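# Extend the motorized tray fully from its housing

## Task

Make the powered tray slide out of its box to its full extension, and leave it there without any arm holding it. The arms' mounts in the shared frame, in metres, with headings in degrees counter-clockwise from +x: arm1 at x=-0.73 y=+0.40 z=+0.80 heading -98; arm2 at x=-0.14 y=-0.32 z=+0.78 heading +86; arm3 at x=+0.26 y=+0.34 z=+0.75 heading -92; arm4 at x=+0.59 y=-0.39 z=+0.76 heading +81.

## Robot and tools

Robots: four identical i2rt Big YAM arms named arm1, arm2, arm3 and arm4. Each has six revolute joints, a two-finger gripper and a wrist camera (arm1_cam_wrist to arm4_cam_wrist). Two fixed room cameras, cam_high and cam_low, also give views. Every image is 504x504 pixels. With joints 1 and 6 at 0 and the hand level and pointing ahead, the wrist camera rides on top of the hand and looks toward the fingertips. The hand reaches roughly 1.0 m out from the joint 1 axis.

Frame: a single scene frame shared by all arms. Its origin is on the floor and +z is up. Mount headings are measured in degrees counter-clockwise from +x. hand means the point halfway between the fingertips. Its z axis runs along the fingers and its y axis is the direction in which the fingers open and close.

execute_actions(actions, cameras). actions is a list holding either zero actions or exactly one. An action is an object keyed by arm name. Each arm has a single key, joints, which maps joint names to absolute joint-space targets. These are not offsets. joint1_rad (range -2.879 to 2.879) turns the arm about its foot, with positive counter-clockwise seen from above; at 0 the arm extends in the direction its foot faces. joint2_rad (0 to 3.141) is the shoulder: 0 points the upper arm backward and roughly level, and increasing values lift it up and then over to the front. joint3_rad (0 to 3.019) is the elbow: 0 is fully folded and larger values open it. joint4_rad (-1.692 to 1.57) pitches the hand, with positive tipping the fingers up. joint5_rad (-1.57 to 1.57) yaws the hand, with positive toward the arm's right. joint6_rad (-2.094 to 2.094) rolls the hand, with positive clockwise as seen from behind it. All of these are in radians. gripper_m (0 to 0.093) is the fingertip gap in metres, and each finger pad can press with roughly 50 to 62 N.

A joint counts as done within these tolerances: 0.045, 0.14, 0.09, 0.055, 0.03 and 0.035 rad for joints 1 to 6, and 0.003 m for the gripper. Every motion in an action begins at the same moment, but they can finish at different times. Because each joint moves at its own speed, the hand may sweep a wide arc between postures. One action lasts at most 15 s. A joint or arm you leave out may still be pushing toward its previous target. An unknown key or an out-of-range number causes the whole call to be rejected, and then nothing moves. An empty list only reports state and images. cameras lists which views to return; if it is omitted, null or ["all"] you get every view, and [] gives none. The pictures line shows the order of the images.

wait(seconds): from 0 to 10. No new command is given and the scene keeps running. It returns the same report as an empty action.

zoom_image(camera, region): region is [x0, y0, x1, y1] in pixels, with (0,0) at the top-left. It can be at most 504 by 504. It only works on a camera that had a full image in the latest result.

read_manual(section): returns only the URDF licence and notice text ("licences"). It does not move anything.

finished_scene(scene): pass the current scene number (integer, 1 to 2). This closes the scene for good, after the robots have held your last command, and the result says whether the goal was met. The tray has to stay fully out with no arm holding it. The result of this call gives the next task. Sending a reply with no tool call ends everything.

Result lines. joint_positions reports each arm's joints. joint torques are raw drive outputs in joint order, with offsets, scale factors and noise. They are nonzero even in free air, and friction can hide a load or fake one.

joint_status gives how each commanded motion ended:
- off_target: the joint stopped short and may still be pushing.
- contact_stop: the joint gave up its target and holds where it stopped.
- time_out: the joint could not finish in time. It keeps a target at most 0.375, 0.375, 0.113, 0.225, 0.075 and 0.3 rad (joints 1 to 6) from where it stands, and it resumes moving if the path clears.
- not_followed: the line "joint command not followed", often with a cause line, means the self- and inter-arm clearance check withheld that arm's targets. The gripper part of the action still runs. The arm may retry the held targets on later actions.

on_its_own lists what the call did not command. In it, "held at" is a joint's current target, not its position. To relieve a pushing joint, command its reported position. A target very close to the current reading may produce no movement. A loaded joint sags over time.

Heat: steady pushing or holding a load warms the motors, and this continues while you think. MOTOR HOT appears at 85 °C. At 100 °C an OVER-TEMPERATURE FAULT drops the whole arm, including its gripper, until it cools. The affected keys then show limit_stop_at_motor_heat, and you should resend them. If any call reports a stop, the later execute_actions, wait and finished_scene calls in that same reply are skipped.

Cautions: the arms do not stop on contact and can shove hard. A hard press between two arms fails the task and ends the run, and a hard hit can as well. No line reports arm-to-arm contact. The clearance check can act too late, and between arms it ignores fingers, gripper housings and wrist cameras. An object touching an arm is not counted as a collision. The arms do not wait for each other. The simulation keeps running while you compose a reply, with the robots holding their last command. Avoid drops, slips, slams and very hard pushes, and keep fast motions short, because robot motion time counts against you.

Each tool is called after "Call:" as name(argument=value, ...), one argument or row to a line, values as JSON.

## Session

Call:
execute_actions(
  actions=[],
)

Scene clock: 0.00 s.
Joint torques (N m, as the arm reports them, + toward a larger angle): no reading
arm1.joint_positions: joint1_rad=-0.082 joint2_rad=+0.260 joint3_rad=+1.352 joint4_rad=-1.600 joint5_rad=+0.139 joint6_rad=+0.034 gripper_m=+0.095
arm1.joint_status: not commanded
arm1.hand: x=-0.7693 y=+0.3494 z=+1.3184 quat_wxyz=(-0.281, -0.701, -0.496, +0.429) (m; scene frame)
arm2.joint_positions: joint1_rad=-0.204 joint2_rad=+0.489 joint3_rad=+1.406 joint4_rad=-1.279 joint5_rad=-0.278 joint6_rad=+0.088 gripper_m=+0.094
arm2.joint_status: not commanded
arm2.hand: x=-0.1393 y=-0.1363 z=+1.3657 quat_wxyz=(-0.357, +0.528, -0.628, -0.445) (m; scene frame)
arm3.joint_positions: joint1_rad=+0.556 joint2_rad=+0.645 joint3_rad=+1.573 joint4_rad=-1.310 joint5_rad=+0.175 joint6_rad=-0.150 gripper_m=+0.094
arm3.joint_status: not commanded
arm3.hand: x=+0.3374 y=+0.1470 z=+1.3812 quat_wxyz=(-0.424, -0.400, -0.719, +0.379) (m; scene frame)
arm4.joint_positions: joint1_rad=-0.490 joint2_rad=+0.439 joint3_rad=+1.550 joint4_rad=-1.226 joint5_rad=+0.204 joint6_rad=+0.329 gripper_m=+0.094
arm4.joint_status: not commanded
arm4.hand: x=+0.6872 y=-0.3133 z=+1.4269 quat_wxyz=(-0.580, +0.154, -0.731, -0.324) (m; scene frame)
pictures: arm1_cam_wrist, arm2_cam_wrist, arm3_cam_wrist, arm4_cam_wrist, cam_high, cam_low
Images, in order (width x height): arm1_cam_wrist 504x504, arm2_cam_wrist 504x504, arm3_cam_wrist 504x504, arm4_cam_wrist 504x504, cam_high 504x504, cam_low 504x504.

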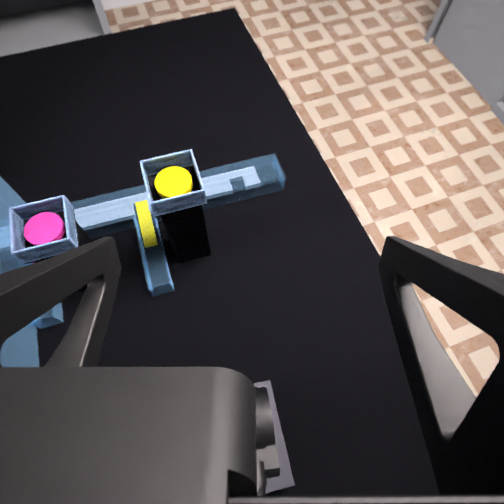

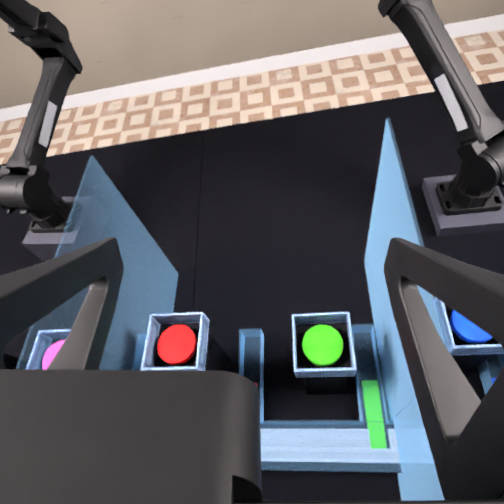

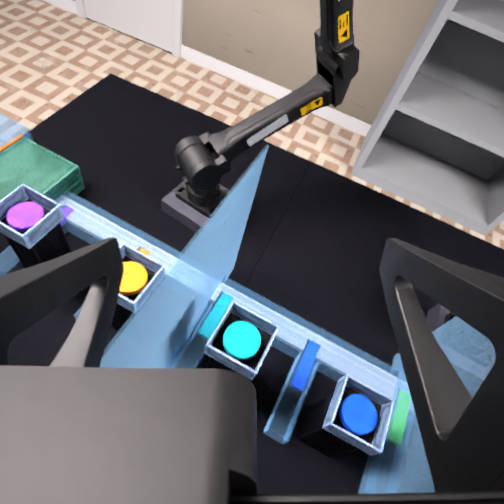

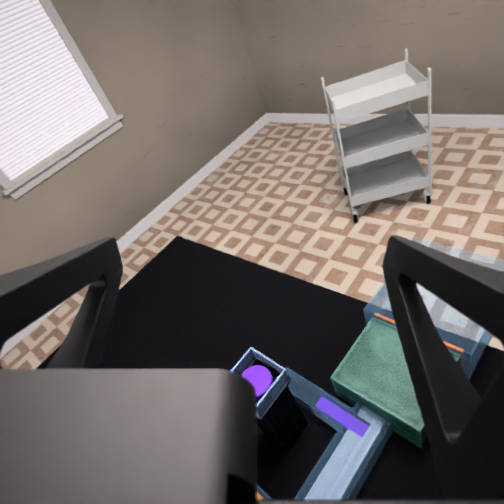

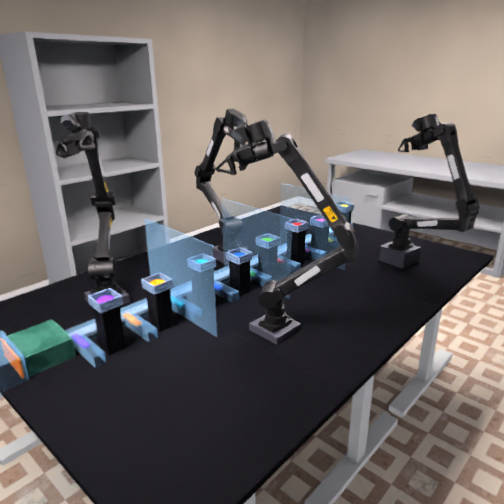

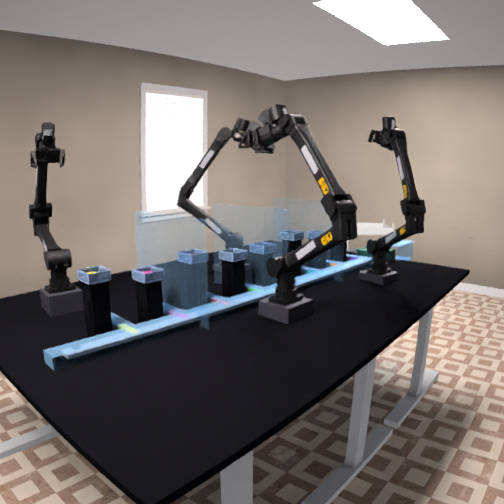

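Call:
execute_actions(
  actions=[
    {"arm1":{"joints":{"joint1_rad":0.14,"joint2_rad":1.15,"joint3_rad":1.3,"joint4_rad":-1.65,"joint5_rad":0,"joint6_rad":0,"gripper_m":0}},"arm2":{"joints":{"joint1_rad":0.07,"joint2_rad":1.15,"joint3_rad":1.3,"joint4_rad":-1.65,"joint5_rad":0,"joint6_rad":0,"gripper_m":0}},"arm3":{"joints":{"joint1_rad":0.03,"joint2_rad":1.15,"joint3_rad":1.3,"joint4_rad":-1.65,"joint5_rad":0,"joint6_rad":0,"gripper_m":0}},"arm4":{"joints":{"joint1_rad":0.16,"joint2_rad":1.15,"joint3_rad":1.3,"joint4_rad":-1.65,"joint5_rad":0,"joint6_rad":0,"gripper_m":0}}},
  ],
)

Scene clock: 14.53 s.
Joint torques (N m, as the arm reports them, + toward a larger angle): arm1=[ 0.24 -5.75 10.9   0.44 -0.13 -0.08] | arm2=[-0.07 -8.31 10.54  0.38  0.16 -0.06] | arm3=[-0.27 -5.97 13.57 -0.03 -0.05  0.04] | arm4=[ 0.6  -8.28 11.5  -0.43 -0.11 -0.12]
arm1.joint_positions: joint1_rad=+0.132 joint2_rad=+1.157 joint3_rad=+1.289 joint4_rad=-1.645 joint5_rad=+0.003 joint6_rad=+0.007 gripper_m=+0.001
arm1.joint_status: all done
arm1.hand: x=-0.7341 y=+0.0786 z=+1.1167 quat_wxyz=(-0.024, -0.711, -0.702, +0.024) (m; scene frame)
arm2.joint_positions: joint1_rad=+0.061 joint2_rad=+1.153 joint3_rad=+1.298 joint4_rad=-1.641 joint5_rad=-0.003 joint6_rad=+0.011 gripper_m=+0.000
arm2.joint_status: all done
arm2.hand: x=-0.1397 y=+0.0060 z=+1.0920 quat_wxyz=(-0.021, +0.700, -0.714, -0.026) (m; scene frame)
arm3.joint_positions: joint1_rad=+0.029 joint2_rad=+1.145 joint3_rad=+1.272 joint4_rad=-1.641 joint5_rad=+0.001 joint6_rad=-0.008 gripper_m=+0.001
arm3.joint_status: all done
arm3.hand: x=+0.2557 y=+0.0233 z=+1.0621 quat_wxyz=(-0.027, -0.705, -0.708, +0.025) (m; scene frame)
arm4.joint_positions: joint1_rad=+0.163 joint2_rad=+1.158 joint3_rad=+1.285 joint4_rad=-1.642 joint5_rad=+0.001 joint6_rad=+0.008 gripper_m=+0.000
arm4.joint_status: all done
arm4.hand: x=+0.5865 y=-0.0632 z=+1.0660 quat_wxyz=(-0.018, +0.706, -0.708, -0.018) (m; scene frame)
pictures: arm1_cam_wrist, arm2_cam_wrist, arm3_cam_wrist, arm4_cam_wrist, cam_high, cam_low
Images, in order (width x height): arm1_cam_wrist 504x504, arm2_cam_wrist 504x504, arm3_cam_wrist 504x504, arm4_cam_wrist 504x504, cam_high 504x504, cam_low 504x504.

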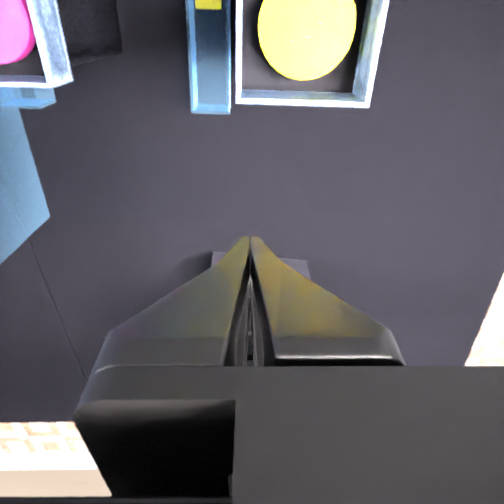

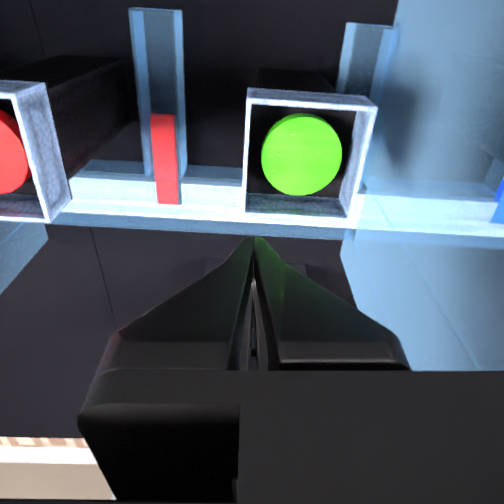

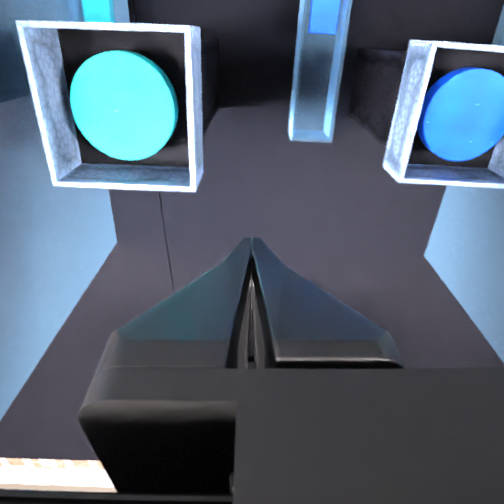

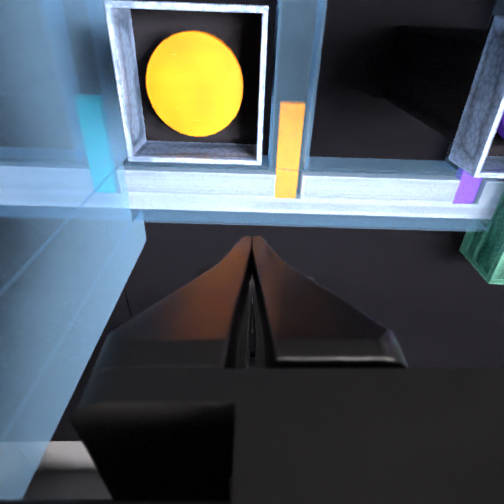

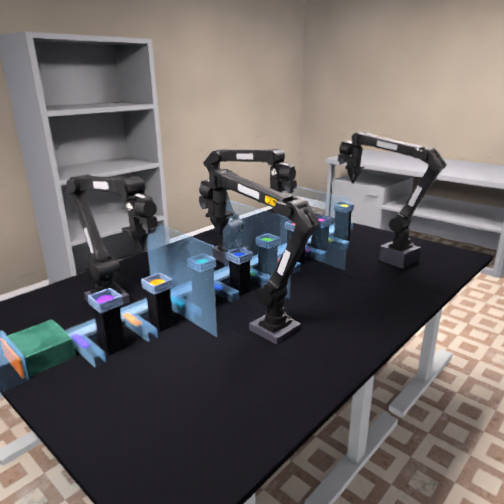

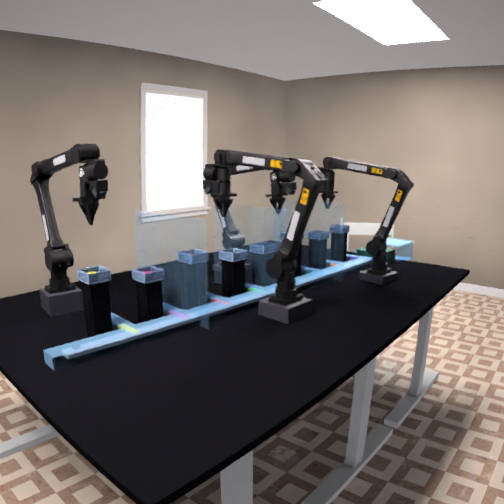

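Call:
execute_actions(
  actions=[
    {"arm1":{"joints":{"joint1_rad":0.04,"joint2_rad":1.392,"joint3_rad":1.3,"joint4_rad":-1.47}},"arm2":{"joints":{"joint1_rad":-0.024,"joint2_rad":1.182,"joint3_rad":1.085,"joint4_rad":-1.467}},"arm3":{"joints":{"joint1_rad":0.238,"joint2_rad":1.244,"joint3_rad":1.22,"joint4_rad":-1.534}},"arm4":{"joints":{"joint1_rad":0.26,"joint2_rad":1.364,"joint3_rad":1.3,"joint4_rad":-1.496}}},
  ],
)

Scene clock: 32.07 s.
Joint torques (N m, as the arm reports them, + toward a larger angle): arm1=[ -0.27 -10.04  10.58   0.68  -0.06  -0.08] | arm2=[-1.08 -6.74 10.04  1.15  0.09 -0.05] | arm3=[-0.74 -8.63 11.78  0.53 -0.01  0.03] | arm4=[  0.48 -11.03  11.42   0.09  -0.1   -0.11]
arm1.joint_positions: joint1_rad=+0.041 joint2_rad=+1.403 joint3_rad=+1.289 joint4_rad=-1.476 joint5_rad=+0.002 joint6_rad=+0.007 gripper_m=+0.001
arm1.joint_status: all done
arm1.hand: x=-0.7703 y=+0.0039 z=+1.0338 quat_wxyz=(+0.003, -0.743, -0.670, -0.005) (m; scene frame)
arm2.joint_positions: joint1_rad=-0.021 joint2_rad=+1.168 joint3_rad=+1.089 joint4_rad=-1.476 joint5_rad=-0.002 joint6_rad=+0.010 gripper_m=+0.000
arm2.joint_status: all done
arm2.hand: x=-0.1134 y=-0.0021 z=+1.0073 quat_wxyz=(-0.001, +0.670, -0.742, -0.004) (m; scene frame)
arm3.joint_positions: joint1_rad=+0.243 joint2_rad=+1.253 joint3_rad=+1.212 joint4_rad=-1.544 joint5_rad=+0.000 joint6_rad=-0.007 gripper_m=+0.001
arm3.joint_status: all done
arm3.hand: x=+0.3295 y=+0.0037 z=+1.0065 quat_wxyz=(-0.001, -0.626, -0.780, +0.001) (m; scene frame)
arm4.joint_positions: joint1_rad=+0.264 joint2_rad=+1.370 joint3_rad=+1.285 joint4_rad=-1.502 joint5_rad=+0.001 joint6_rad=+0.007 gripper_m=+0.000
arm4.joint_status: all done
arm4.hand: x=+0.5467 y=-0.0009 z=+0.9954 quat_wxyz=(+0.007, +0.741, -0.671, +0.007) (m; scene frame)
pictures: arm1_cam_wrist, arm2_cam_wrist, arm3_cam_wrist, arm4_cam_wrist, cam_high, cam_low
Images, in order (width x height): arm1_cam_wrist 504x504, arm2_cam_wrist 504x504, arm3_cam_wrist 504x504, arm4_cam_wrist 504x504, cam_high 504x504, cam_low 504x504.

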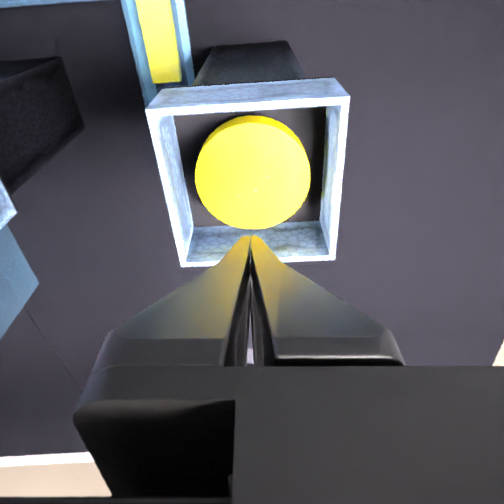

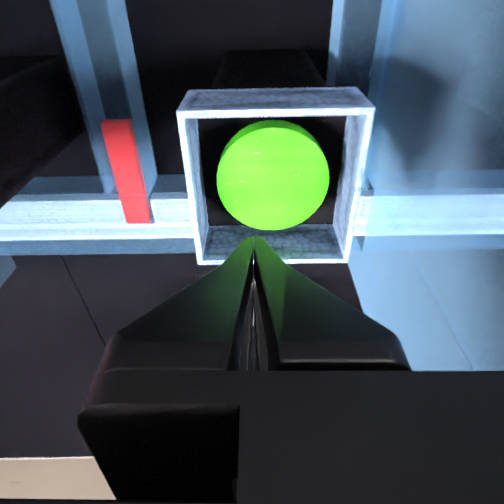

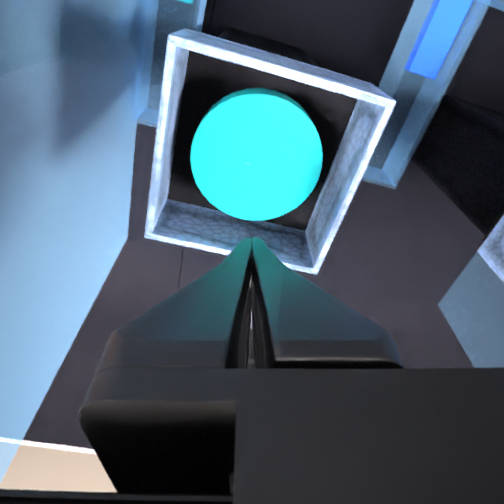

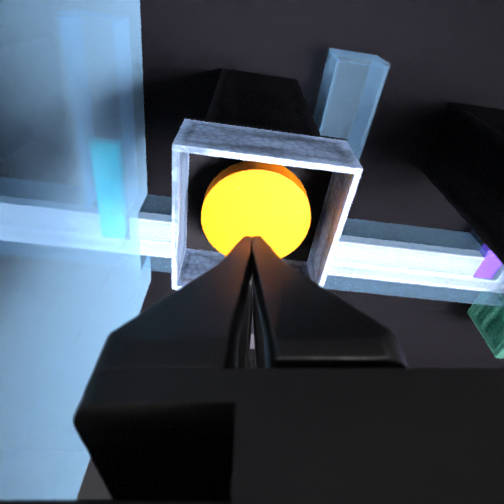

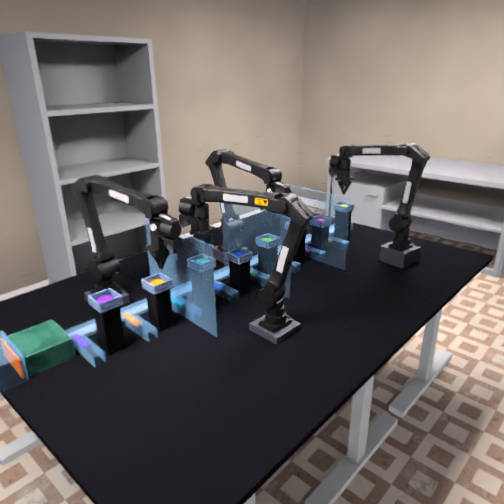

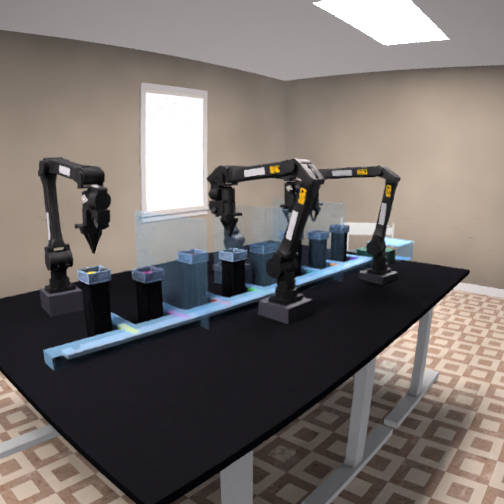

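Call:
execute_actions(
  actions=[
    {"arm1":{"joints":{"joint2_rad":1.41,"joint3_rad":1.11,"joint4_rad":-1.256}},"arm2":{"joints":{"joint1_rad":-0.058,"joint2_rad":1.211,"joint3_rad":0.886,"joint4_rad":-1.246}},"arm3":{"joints":{"joint2_rad":1.276,"joint3_rad":1.055,"joint4_rad":-1.345}},"arm4":{"joints":{"joint1_rad":0.26,"joint2_rad":1.34,"joint3_rad":1.04,"joint4_rad":-1.257}}},
  ],
)

Scene clock: 39.87 s.
Joint torques (N m, as the arm reports them, + toward a larger angle): arm1=[-0.36 -8.05 10.1   0.91 -0.06 -0.08] | arm2=[-1.66 -6.32  9.08  1.5   0.08 -0.05] | arm3=[-0.82 -6.52 10.44  1.   -0.01  0.03] | arm4=[ 0.47 -8.71  8.51  0.76 -0.1  -0.11]
arm1.joint_positions: joint1_rad=+0.041 joint2_rad=+1.403 joint3_rad=+1.102 joint4_rad=-1.265 joint5_rad=+0.002 joint6_rad=+0.007 gripper_m=+0.001
arm1.joint_status: all done
arm1.hand: x=-0.7692 y=+0.0123 z=+0.9638 quat_wxyz=(-0.005, -0.743, -0.670, +0.004) (m; scene frame)
arm2.joint_positions: joint1_rad=-0.048 joint2_rad=+1.193 joint3_rad=+0.896 joint4_rad=-1.262 joint5_rad=-0.002 joint6_rad=+0.010 gripper_m=+0.000
arm2.joint_status: all done
arm2.hand: x=-0.1058 y=-0.0109 z=+0.9274 quat_wxyz=(+0.000, +0.660, -0.751, -0.002) (m; scene frame)
arm3.joint_positions: joint1_rad=+0.243 joint2_rad=+1.258 joint3_rad=+1.061 joint4_rad=-1.367 joint5_rad=+0.000 joint6_rad=-0.007 gripper_m=+0.001
arm3.joint_status: all done
arm3.hand: x=+0.3297 y=+0.0029 z=+0.9472 quat_wxyz=(-0.009, -0.626, -0.780, +0.007) (m; scene frame)
arm4.joint_positions: joint1_rad=+0.264 joint2_rad=+1.326 joint3_rad=+1.054 joint4_rad=-1.276 joint5_rad=+0.001 joint6_rad=+0.007 gripper_m=+0.000
arm4.joint_status: all done
arm4.hand: x=+0.5487 y=-0.0210 z=+0.9243 quat_wxyz=(-0.006, +0.741, -0.671, -0.007) (m; scene frame)
pictures: arm1_cam_wrist, arm2_cam_wrist, arm3_cam_wrist, arm4_cam_wrist, cam_high, cam_low
Images, in order (width x height): arm1_cam_wrist 504x504, arm2_cam_wrist 504x504, arm3_cam_wrist 504x504, arm4_cam_wrist 504x504, cam_high 504x504, cam_low 504x504.

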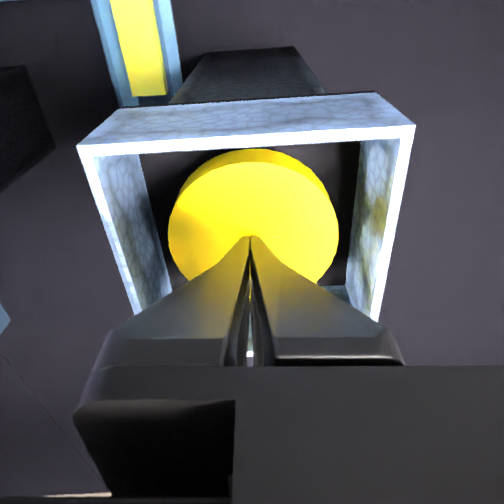

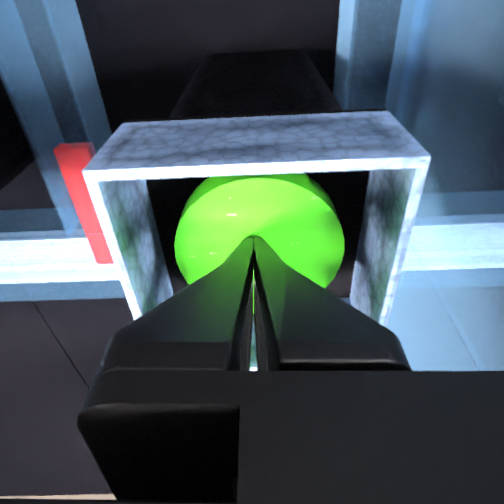

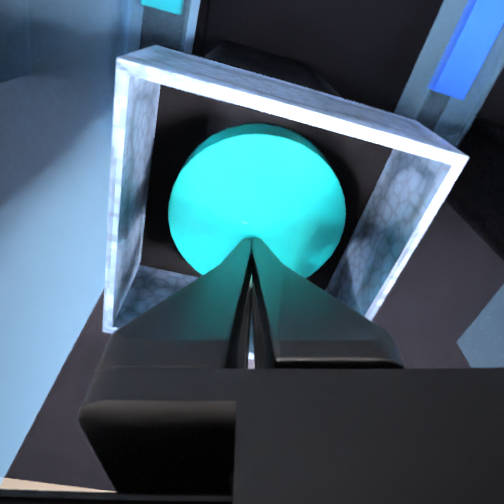

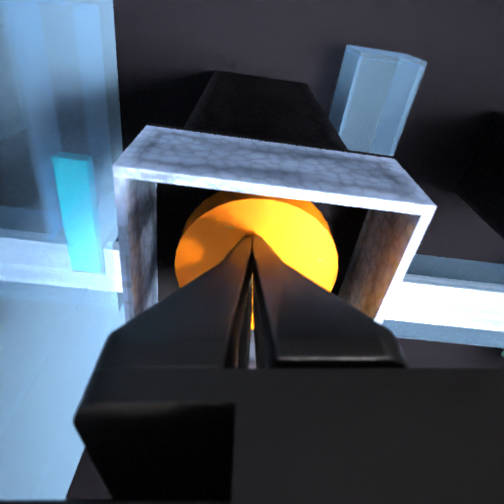

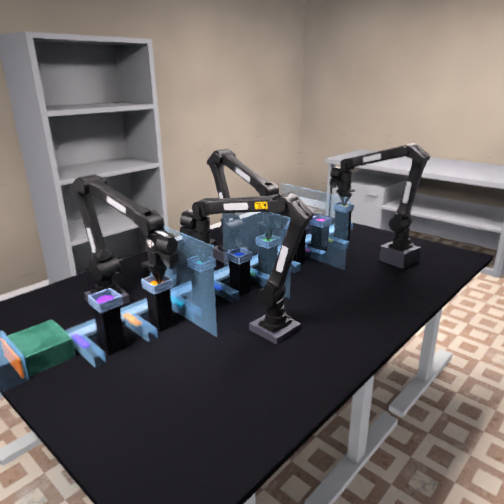

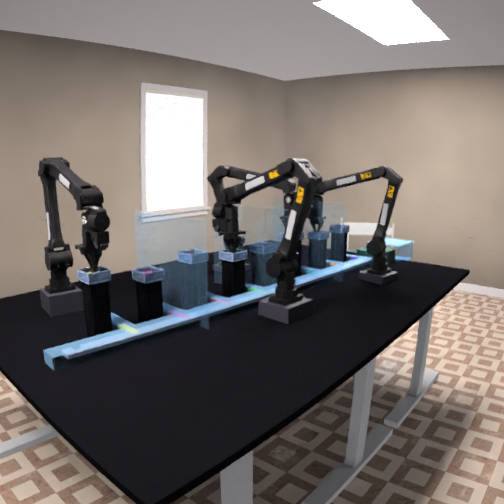

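Call:
execute_actions(
  actions=[
    {"arm1":{"joints":{"joint2_rad":1.42,"joint3_rad":0.995,"joint4_rad":-1.13}},"arm2":{"joints":{"joint3_rad":0.76,"joint4_rad":-1.12}},"arm3":{"joints":{"joint2_rad":1.29,"joint3_rad":0.95,"joint4_rad":-1.22}},"arm4":{"joints":{"joint2_rad":1.32,"joint3_rad":0.90,"joint4_rad":-1.15}}},
  ],
)

Scene clock: 45.10 s.
Joint torques (N m, as the arm reports them, + toward a larger angle): arm1=[-0.34 -4.66  6.    1.41 -0.04 -0.07] | arm2=[-1.64 -0.89  3.88  2.44  0.09 -0.06] | arm3=[-0.8  -1.81  5.94  1.4  -0.01  0.03] | arm4=[ 0.48 -3.61  3.67  0.06 -0.1  -0.11]
arm1.joint_positions: joint1_rad=+0.041 joint2_rad=+1.368 joint3_rad=+1.035 joint4_rad=-1.148 joint5_rad=+0.001 joint6_rad=+0.007 gripper_m=+0.001
arm1.joint_status: all done
arm1.hand: x=-0.7695 y=+0.0083 z=+0.9534 quat_wxyz=(-0.034, -0.742, -0.669, +0.035) (m; scene frame)
arm2.joint_positions: joint1_rad=-0.048 joint2_rad=+1.140 joint3_rad=+0.835 joint4_rad=-1.150 joint5_rad=-0.002 joint6_rad=+0.010 gripper_m=+0.000
arm2.joint_status: all done
arm2.hand: x=-0.1052 y=-0.0059 z=+0.9217 quat_wxyz=(-0.039, +0.659, -0.750, -0.037) (m; scene frame)
arm3.joint_positions: joint1_rad=+0.243 joint2_rad=+1.215 joint3_rad=+1.011 joint4_rad=-1.247 joint5_rad=+0.000 joint6_rad=-0.007 gripper_m=+0.001
arm3.joint_status: all done
arm3.hand: x=+0.3320 y=-0.0077 z=+0.9441 quat_wxyz=(-0.053, -0.625, -0.778, +0.043) (m; scene frame)
arm4.joint_positions: joint1_rad=+0.264 joint2_rad=+1.255 joint3_rad=+0.969 joint4_rad=-1.148 joint5_rad=+0.001 joint6_rad=+0.007 gripper_m=+0.000
arm4.joint_status: all done
arm4.hand: x=+0.5488 y=-0.0218 z=+0.9185 quat_wxyz=(-0.044, +0.740, -0.670, -0.049) (m; scene frame)
pictures: arm1_cam_wrist, arm2_cam_wrist, arm3_cam_wrist, arm4_cam_wrist, cam_high, cam_low
Images, in order (width x height): arm1_cam_wrist 504x504, arm2_cam_wrist 504x504, arm3_cam_wrist 504x504, arm4_cam_wrist 504x504, cam_high 504x504, cam_low 504x504.

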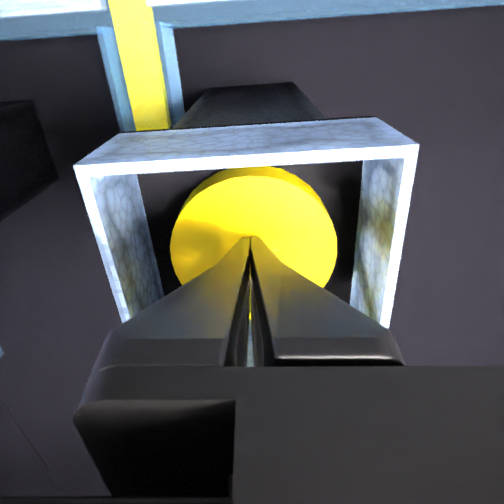

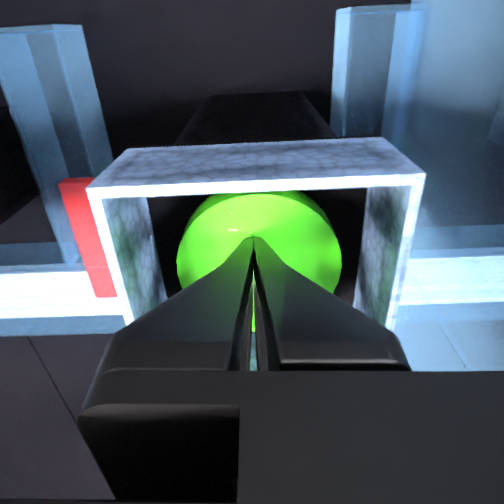

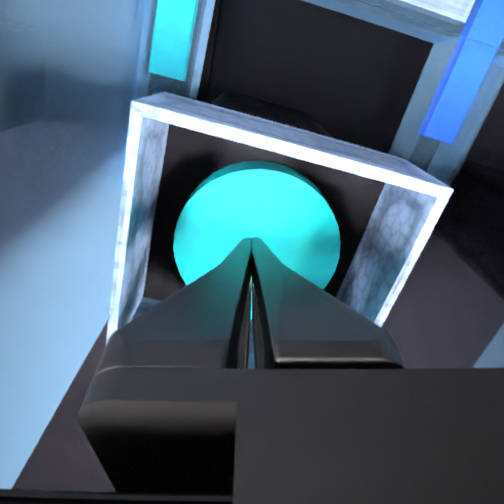

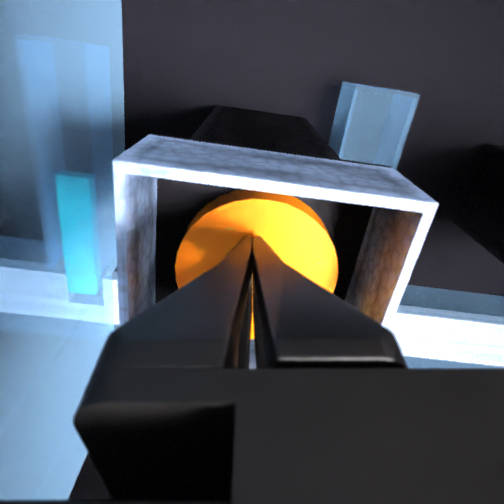

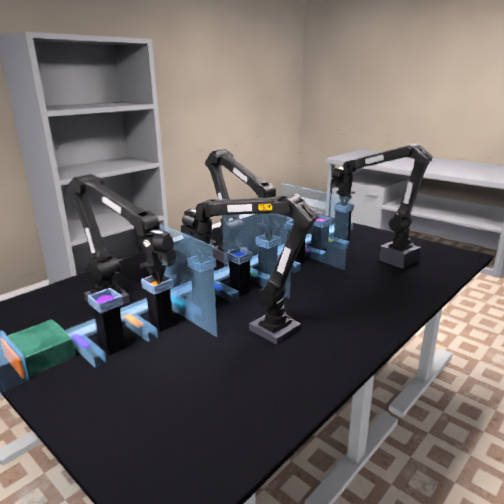

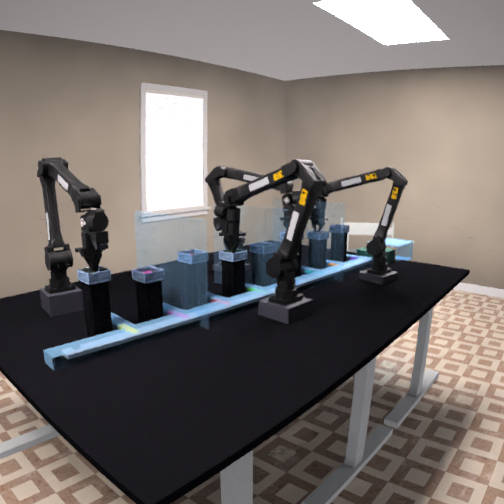

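Contact; cyan has moved slightly. Push harder.

Call:
execute_actions(
  actions=[
    {"arm1":{"joints":{"joint2_rad":1.52,"joint3_rad":0.96}},"arm2":{"joints":{"joint2_rad":1.3,"joint3_rad":0.73}},"arm3":{"joints":{"joint2_rad":1.38,"joint3_rad":0.92}},"arm4":{"joints":{"joint2_rad":1.41,"joint3_rad":0.87}}},
  ],
)

Scene clock: 50.20 s.
Joint torques (N m, as the arm reports them, + toward a larger angle): arm1=[-0.18  1.76  3.31  1.4  -0.05 -0.08] | arm2=[-1.67  6.68  1.59  2.4   0.09 -0.05] | arm3=[-0.81  3.44  2.51  1.34 -0.01  0.03] | arm4=[ 0.44  3.02  0.8   0.3  -0.11 -0.11]
arm1.joint_positions: joint1_rad=+0.041 joint2_rad=+1.370 joint3_rad=+1.031 joint4_rad=-1.146 joint5_rad=+0.001 joint6_rad=+0.007 gripper_m=+0.001
arm1.joint_status: joint2_rad time_out (moved +0.002 of +0.152); the others done
arm1.on_its_own: joint2_rad reads +1.370 and still pushes toward +1.520 since a time_out
arm1.hand: x=-0.7694 y=+0.0091 z=+0.9512 quat_wxyz=(-0.033, -0.742, -0.669, +0.034) (m; scene frame)
arm2.joint_positions: joint1_rad=-0.048 joint2_rad=+1.143 joint3_rad=+0.833 joint4_rad=-1.149 joint5_rad=-0.002 joint6_rad=+0.010 gripper_m=+0.000
arm2.joint_status: joint2_rad time_out (moved +0.003 of +0.160); joint3_rad time_out (moved -0.002 of -0.105)
arm2.on_its_own: joint2_rad reads +1.143 and still pushes toward +1.300 since a time_out; joint3_rad reads +0.833 and still pushes toward +0.730 since a time_out
arm2.hand: x=-0.1053 y=-0.0065 z=+0.9201 quat_wxyz=(-0.037, +0.659, -0.750, -0.036) (m; scene frame)
arm3.joint_positions: joint1_rad=+0.243 joint2_rad=+1.232 joint3_rad=+1.020 joint4_rad=-1.246 joint5_rad=+0.000 joint6_rad=-0.007 gripper_m=+0.001
arm3.joint_status: joint2_rad time_out (moved +0.017 of +0.165); joint3_rad time_out (moved +0.009 of -0.091)
arm3.on_its_own: joint2_rad reads +1.232 and still pushes toward +1.380 since a time_out; joint3_rad reads +1.020 and still pushes toward +0.920 since a time_out
arm3.hand: x=+0.3328 y=-0.0119 z=+0.9420 quat_wxyz=(-0.050, -0.625, -0.778, +0.041) (m; scene frame)
arm4.joint_positions: joint1_rad=+0.264 joint2_rad=+1.263 joint3_rad=+0.970 joint4_rad=-1.154 joint5_rad=+0.001 joint6_rad=+0.007 gripper_m=+0.000
arm4.joint_status: joint2_rad time_out (moved +0.007 of +0.155); joint3_rad time_out (moved +0.001 of -0.099)
arm4.on_its_own: joint2_rad reads +1.263 and still pushes toward +1.410 since a time_out; joint3_rad reads +0.970 and still pushes toward +0.870 since a time_out
arm4.hand: x=+0.5488 y=-0.0227 z=+0.9160 quat_wxyz=(-0.040, +0.740, -0.670, -0.045) (m; scene frame)
pictures: arm1_cam_wrist, arm2_cam_wrist, arm3_cam_wrist, arm4_cam_wrist, cam_high, cam_low
Images, in order (width x height): arm1_cam_wrist 504x504, arm2_cam_wrist 504x504, arm3_cam_wrist 504x504, arm4_cam_wrist 504x504, cam_high 504x504, cam_low 504x504.

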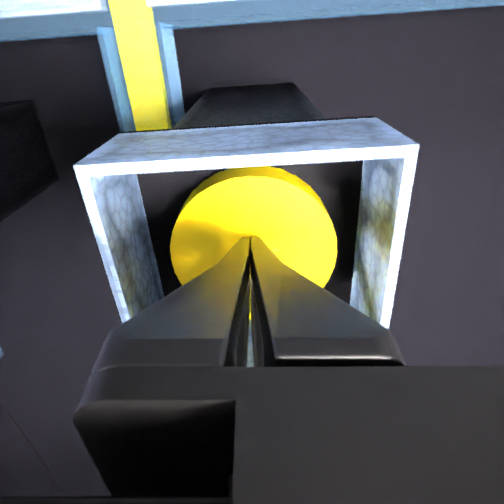

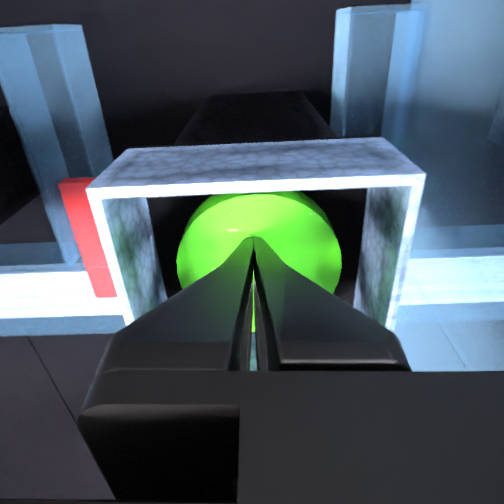

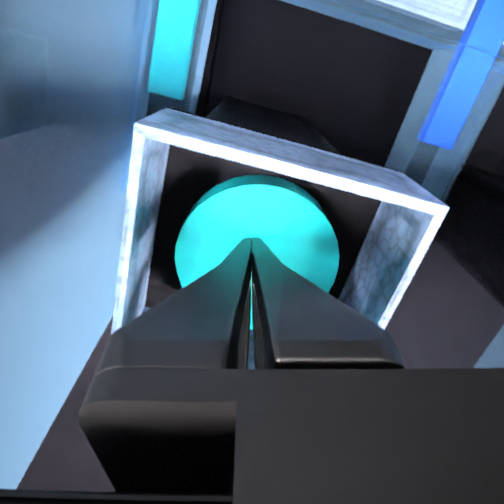

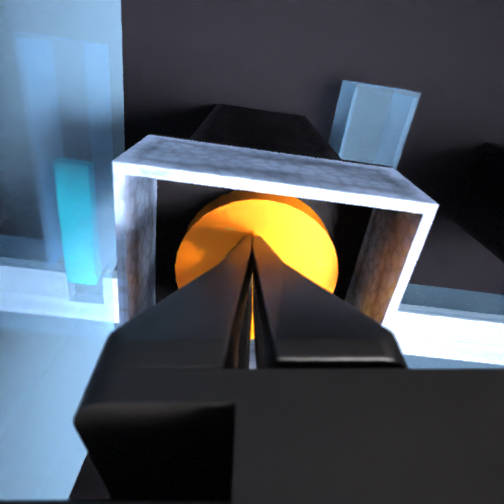

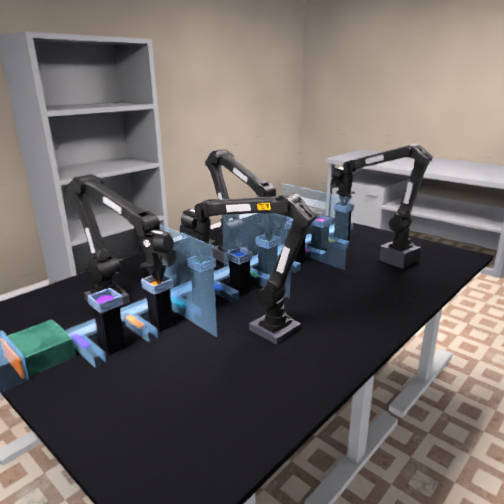

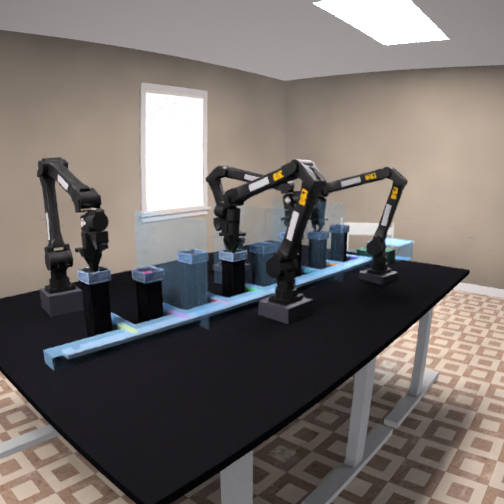

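Call:
wait(
  seconds=8,
)

Scene clock: 61.17 s.
Joint torques (N m, as the arm reports them, + toward a larger angle): arm1=[-0.31  1.61  3.42  1.31 -0.05 -0.08] | arm2=[-1.61  6.69  1.59  2.4   0.09 -0.05] | arm3=[-0.8   3.39  2.51  1.34  0.    0.03] | arm4=[ 0.47  3.09  0.8   0.3  -0.1  -0.11]
arm1.joint_positions: joint1_rad=+0.041 joint2_rad=+1.370 joint3_rad=+1.031 joint4_rad=-1.146 joint5_rad=+0.001 joint6_rad=+0.007 gripper_m=+0.001
arm1.joint_status: joint2_rad time_out (moved +0.002 of +0.152); the others done
arm1.on_its_own: joint2_rad reads +1.370 and still pushes toward +1.520 since a time_out
arm1.hand: x=-0.7694 y=+0.0091 z=+0.9512 quat_wxyz=(-0.033, -0.742, -0.669, +0.034) (m; scene frame)
arm2.joint_positions: joint1_rad=-0.048 joint2_rad=+1.143 joint3_rad=+0.833 joint4_rad=-1.149 joint5_rad=-0.002 joint6_rad=+0.010 gripper_m=+0.000
arm2.joint_status: joint2_rad time_out (moved +0.003 of +0.160); joint3_rad time_out (moved -0.002 of -0.105)
arm2.on_its_own: joint2_rad reads +1.143 and still pushes toward +1.300 since a time_out; joint3_rad reads +0.833 and still pushes toward +0.730 since a time_out
arm2.hand: x=-0.1053 y=-0.0065 z=+0.9201 quat_wxyz=(-0.037, +0.659, -0.750, -0.036) (m; scene frame)
arm3.joint_positions: joint1_rad=+0.243 joint2_rad=+1.232 joint3_rad=+1.020 joint4_rad=-1.246 joint5_rad=+0.000 joint6_rad=-0.007 gripper_m=+0.001
arm3.joint_status: joint2_rad time_out (moved +0.017 of +0.165); joint3_rad time_out (moved +0.009 of -0.091)
arm3.on_its_own: joint2_rad reads +1.232 and still pushes toward +1.380 since a time_out; joint3_rad reads +1.020 and still pushes toward +0.920 since a time_out
arm3.hand: x=+0.3328 y=-0.0119 z=+0.9420 quat_wxyz=(-0.050, -0.625, -0.778, +0.041) (m; scene frame)
arm4.joint_positions: joint1_rad=+0.264 joint2_rad=+1.263 joint3_rad=+0.970 joint4_rad=-1.154 joint5_rad=+0.001 joint6_rad=+0.007 gripper_m=+0.000
arm4.joint_status: joint2_rad time_out (moved +0.007 of +0.155); joint3_rad time_out (moved +0.001 of -0.099)
arm4.on_its_own: joint2_rad reads +1.263 and still pushes toward +1.410 since a time_out; joint3_rad reads +0.970 and still pushes toward +0.870 since a time_out
arm4.hand: x=+0.5488 y=-0.0227 z=+0.9160 quat_wxyz=(-0.040, +0.740, -0.670, -0.045) (m; scene frame)
wait: 8.00 s; at rest from the start
pictures: arm1_cam_wrist, arm2_cam_wrist, arm3_cam_wrist, arm4_cam_wrist, cam_high, cam_low
Images, in order (width x height): arm1_cam_wrist 504x504, arm2_cam_wrist 504x504, arm3_cam_wrist 504x504, arm4_cam_wrist 504x504, cam_high 504x504, cam_low 504x504.

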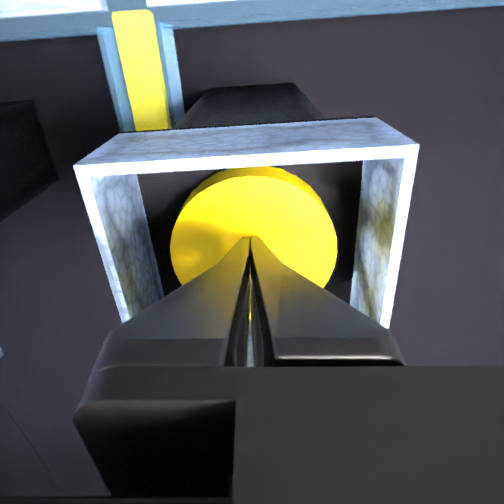

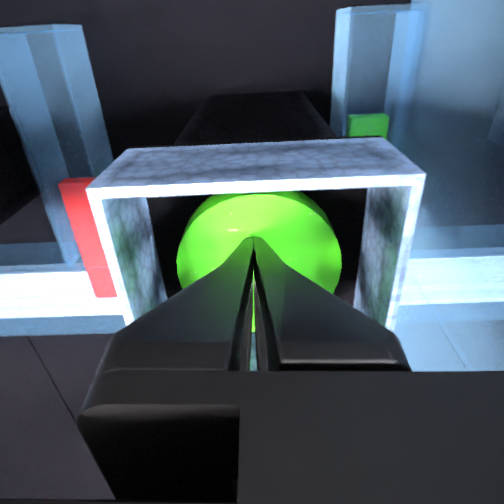

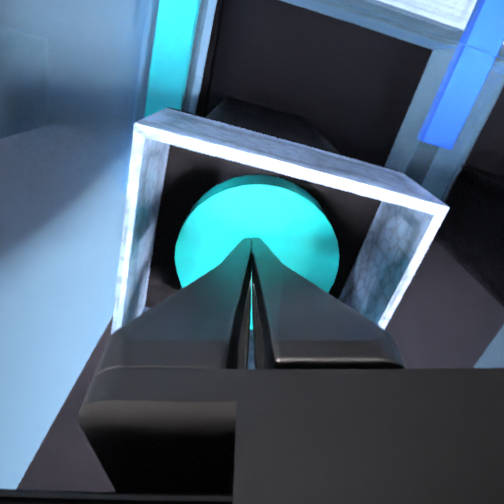

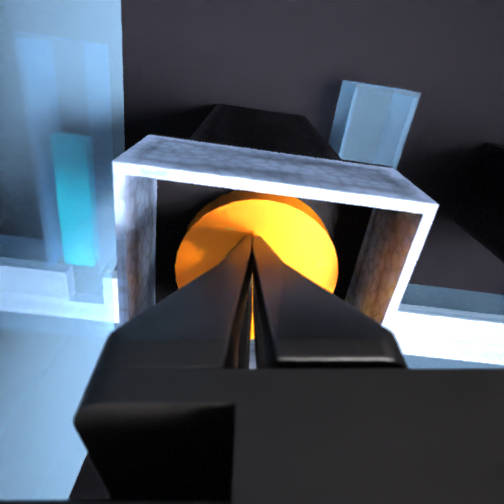

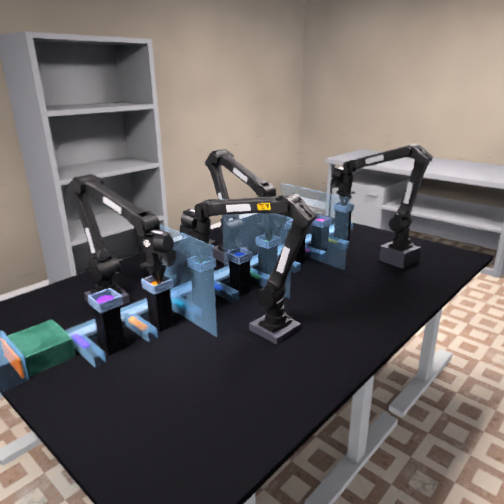

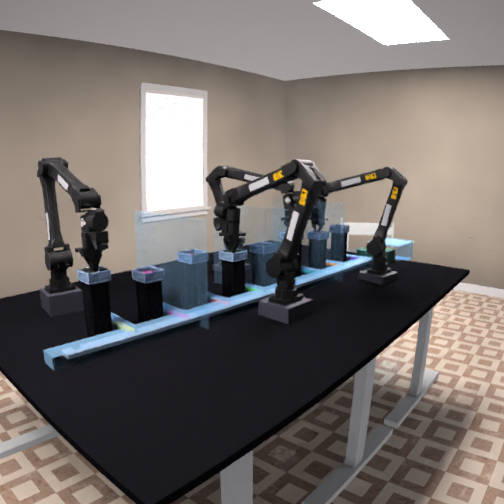

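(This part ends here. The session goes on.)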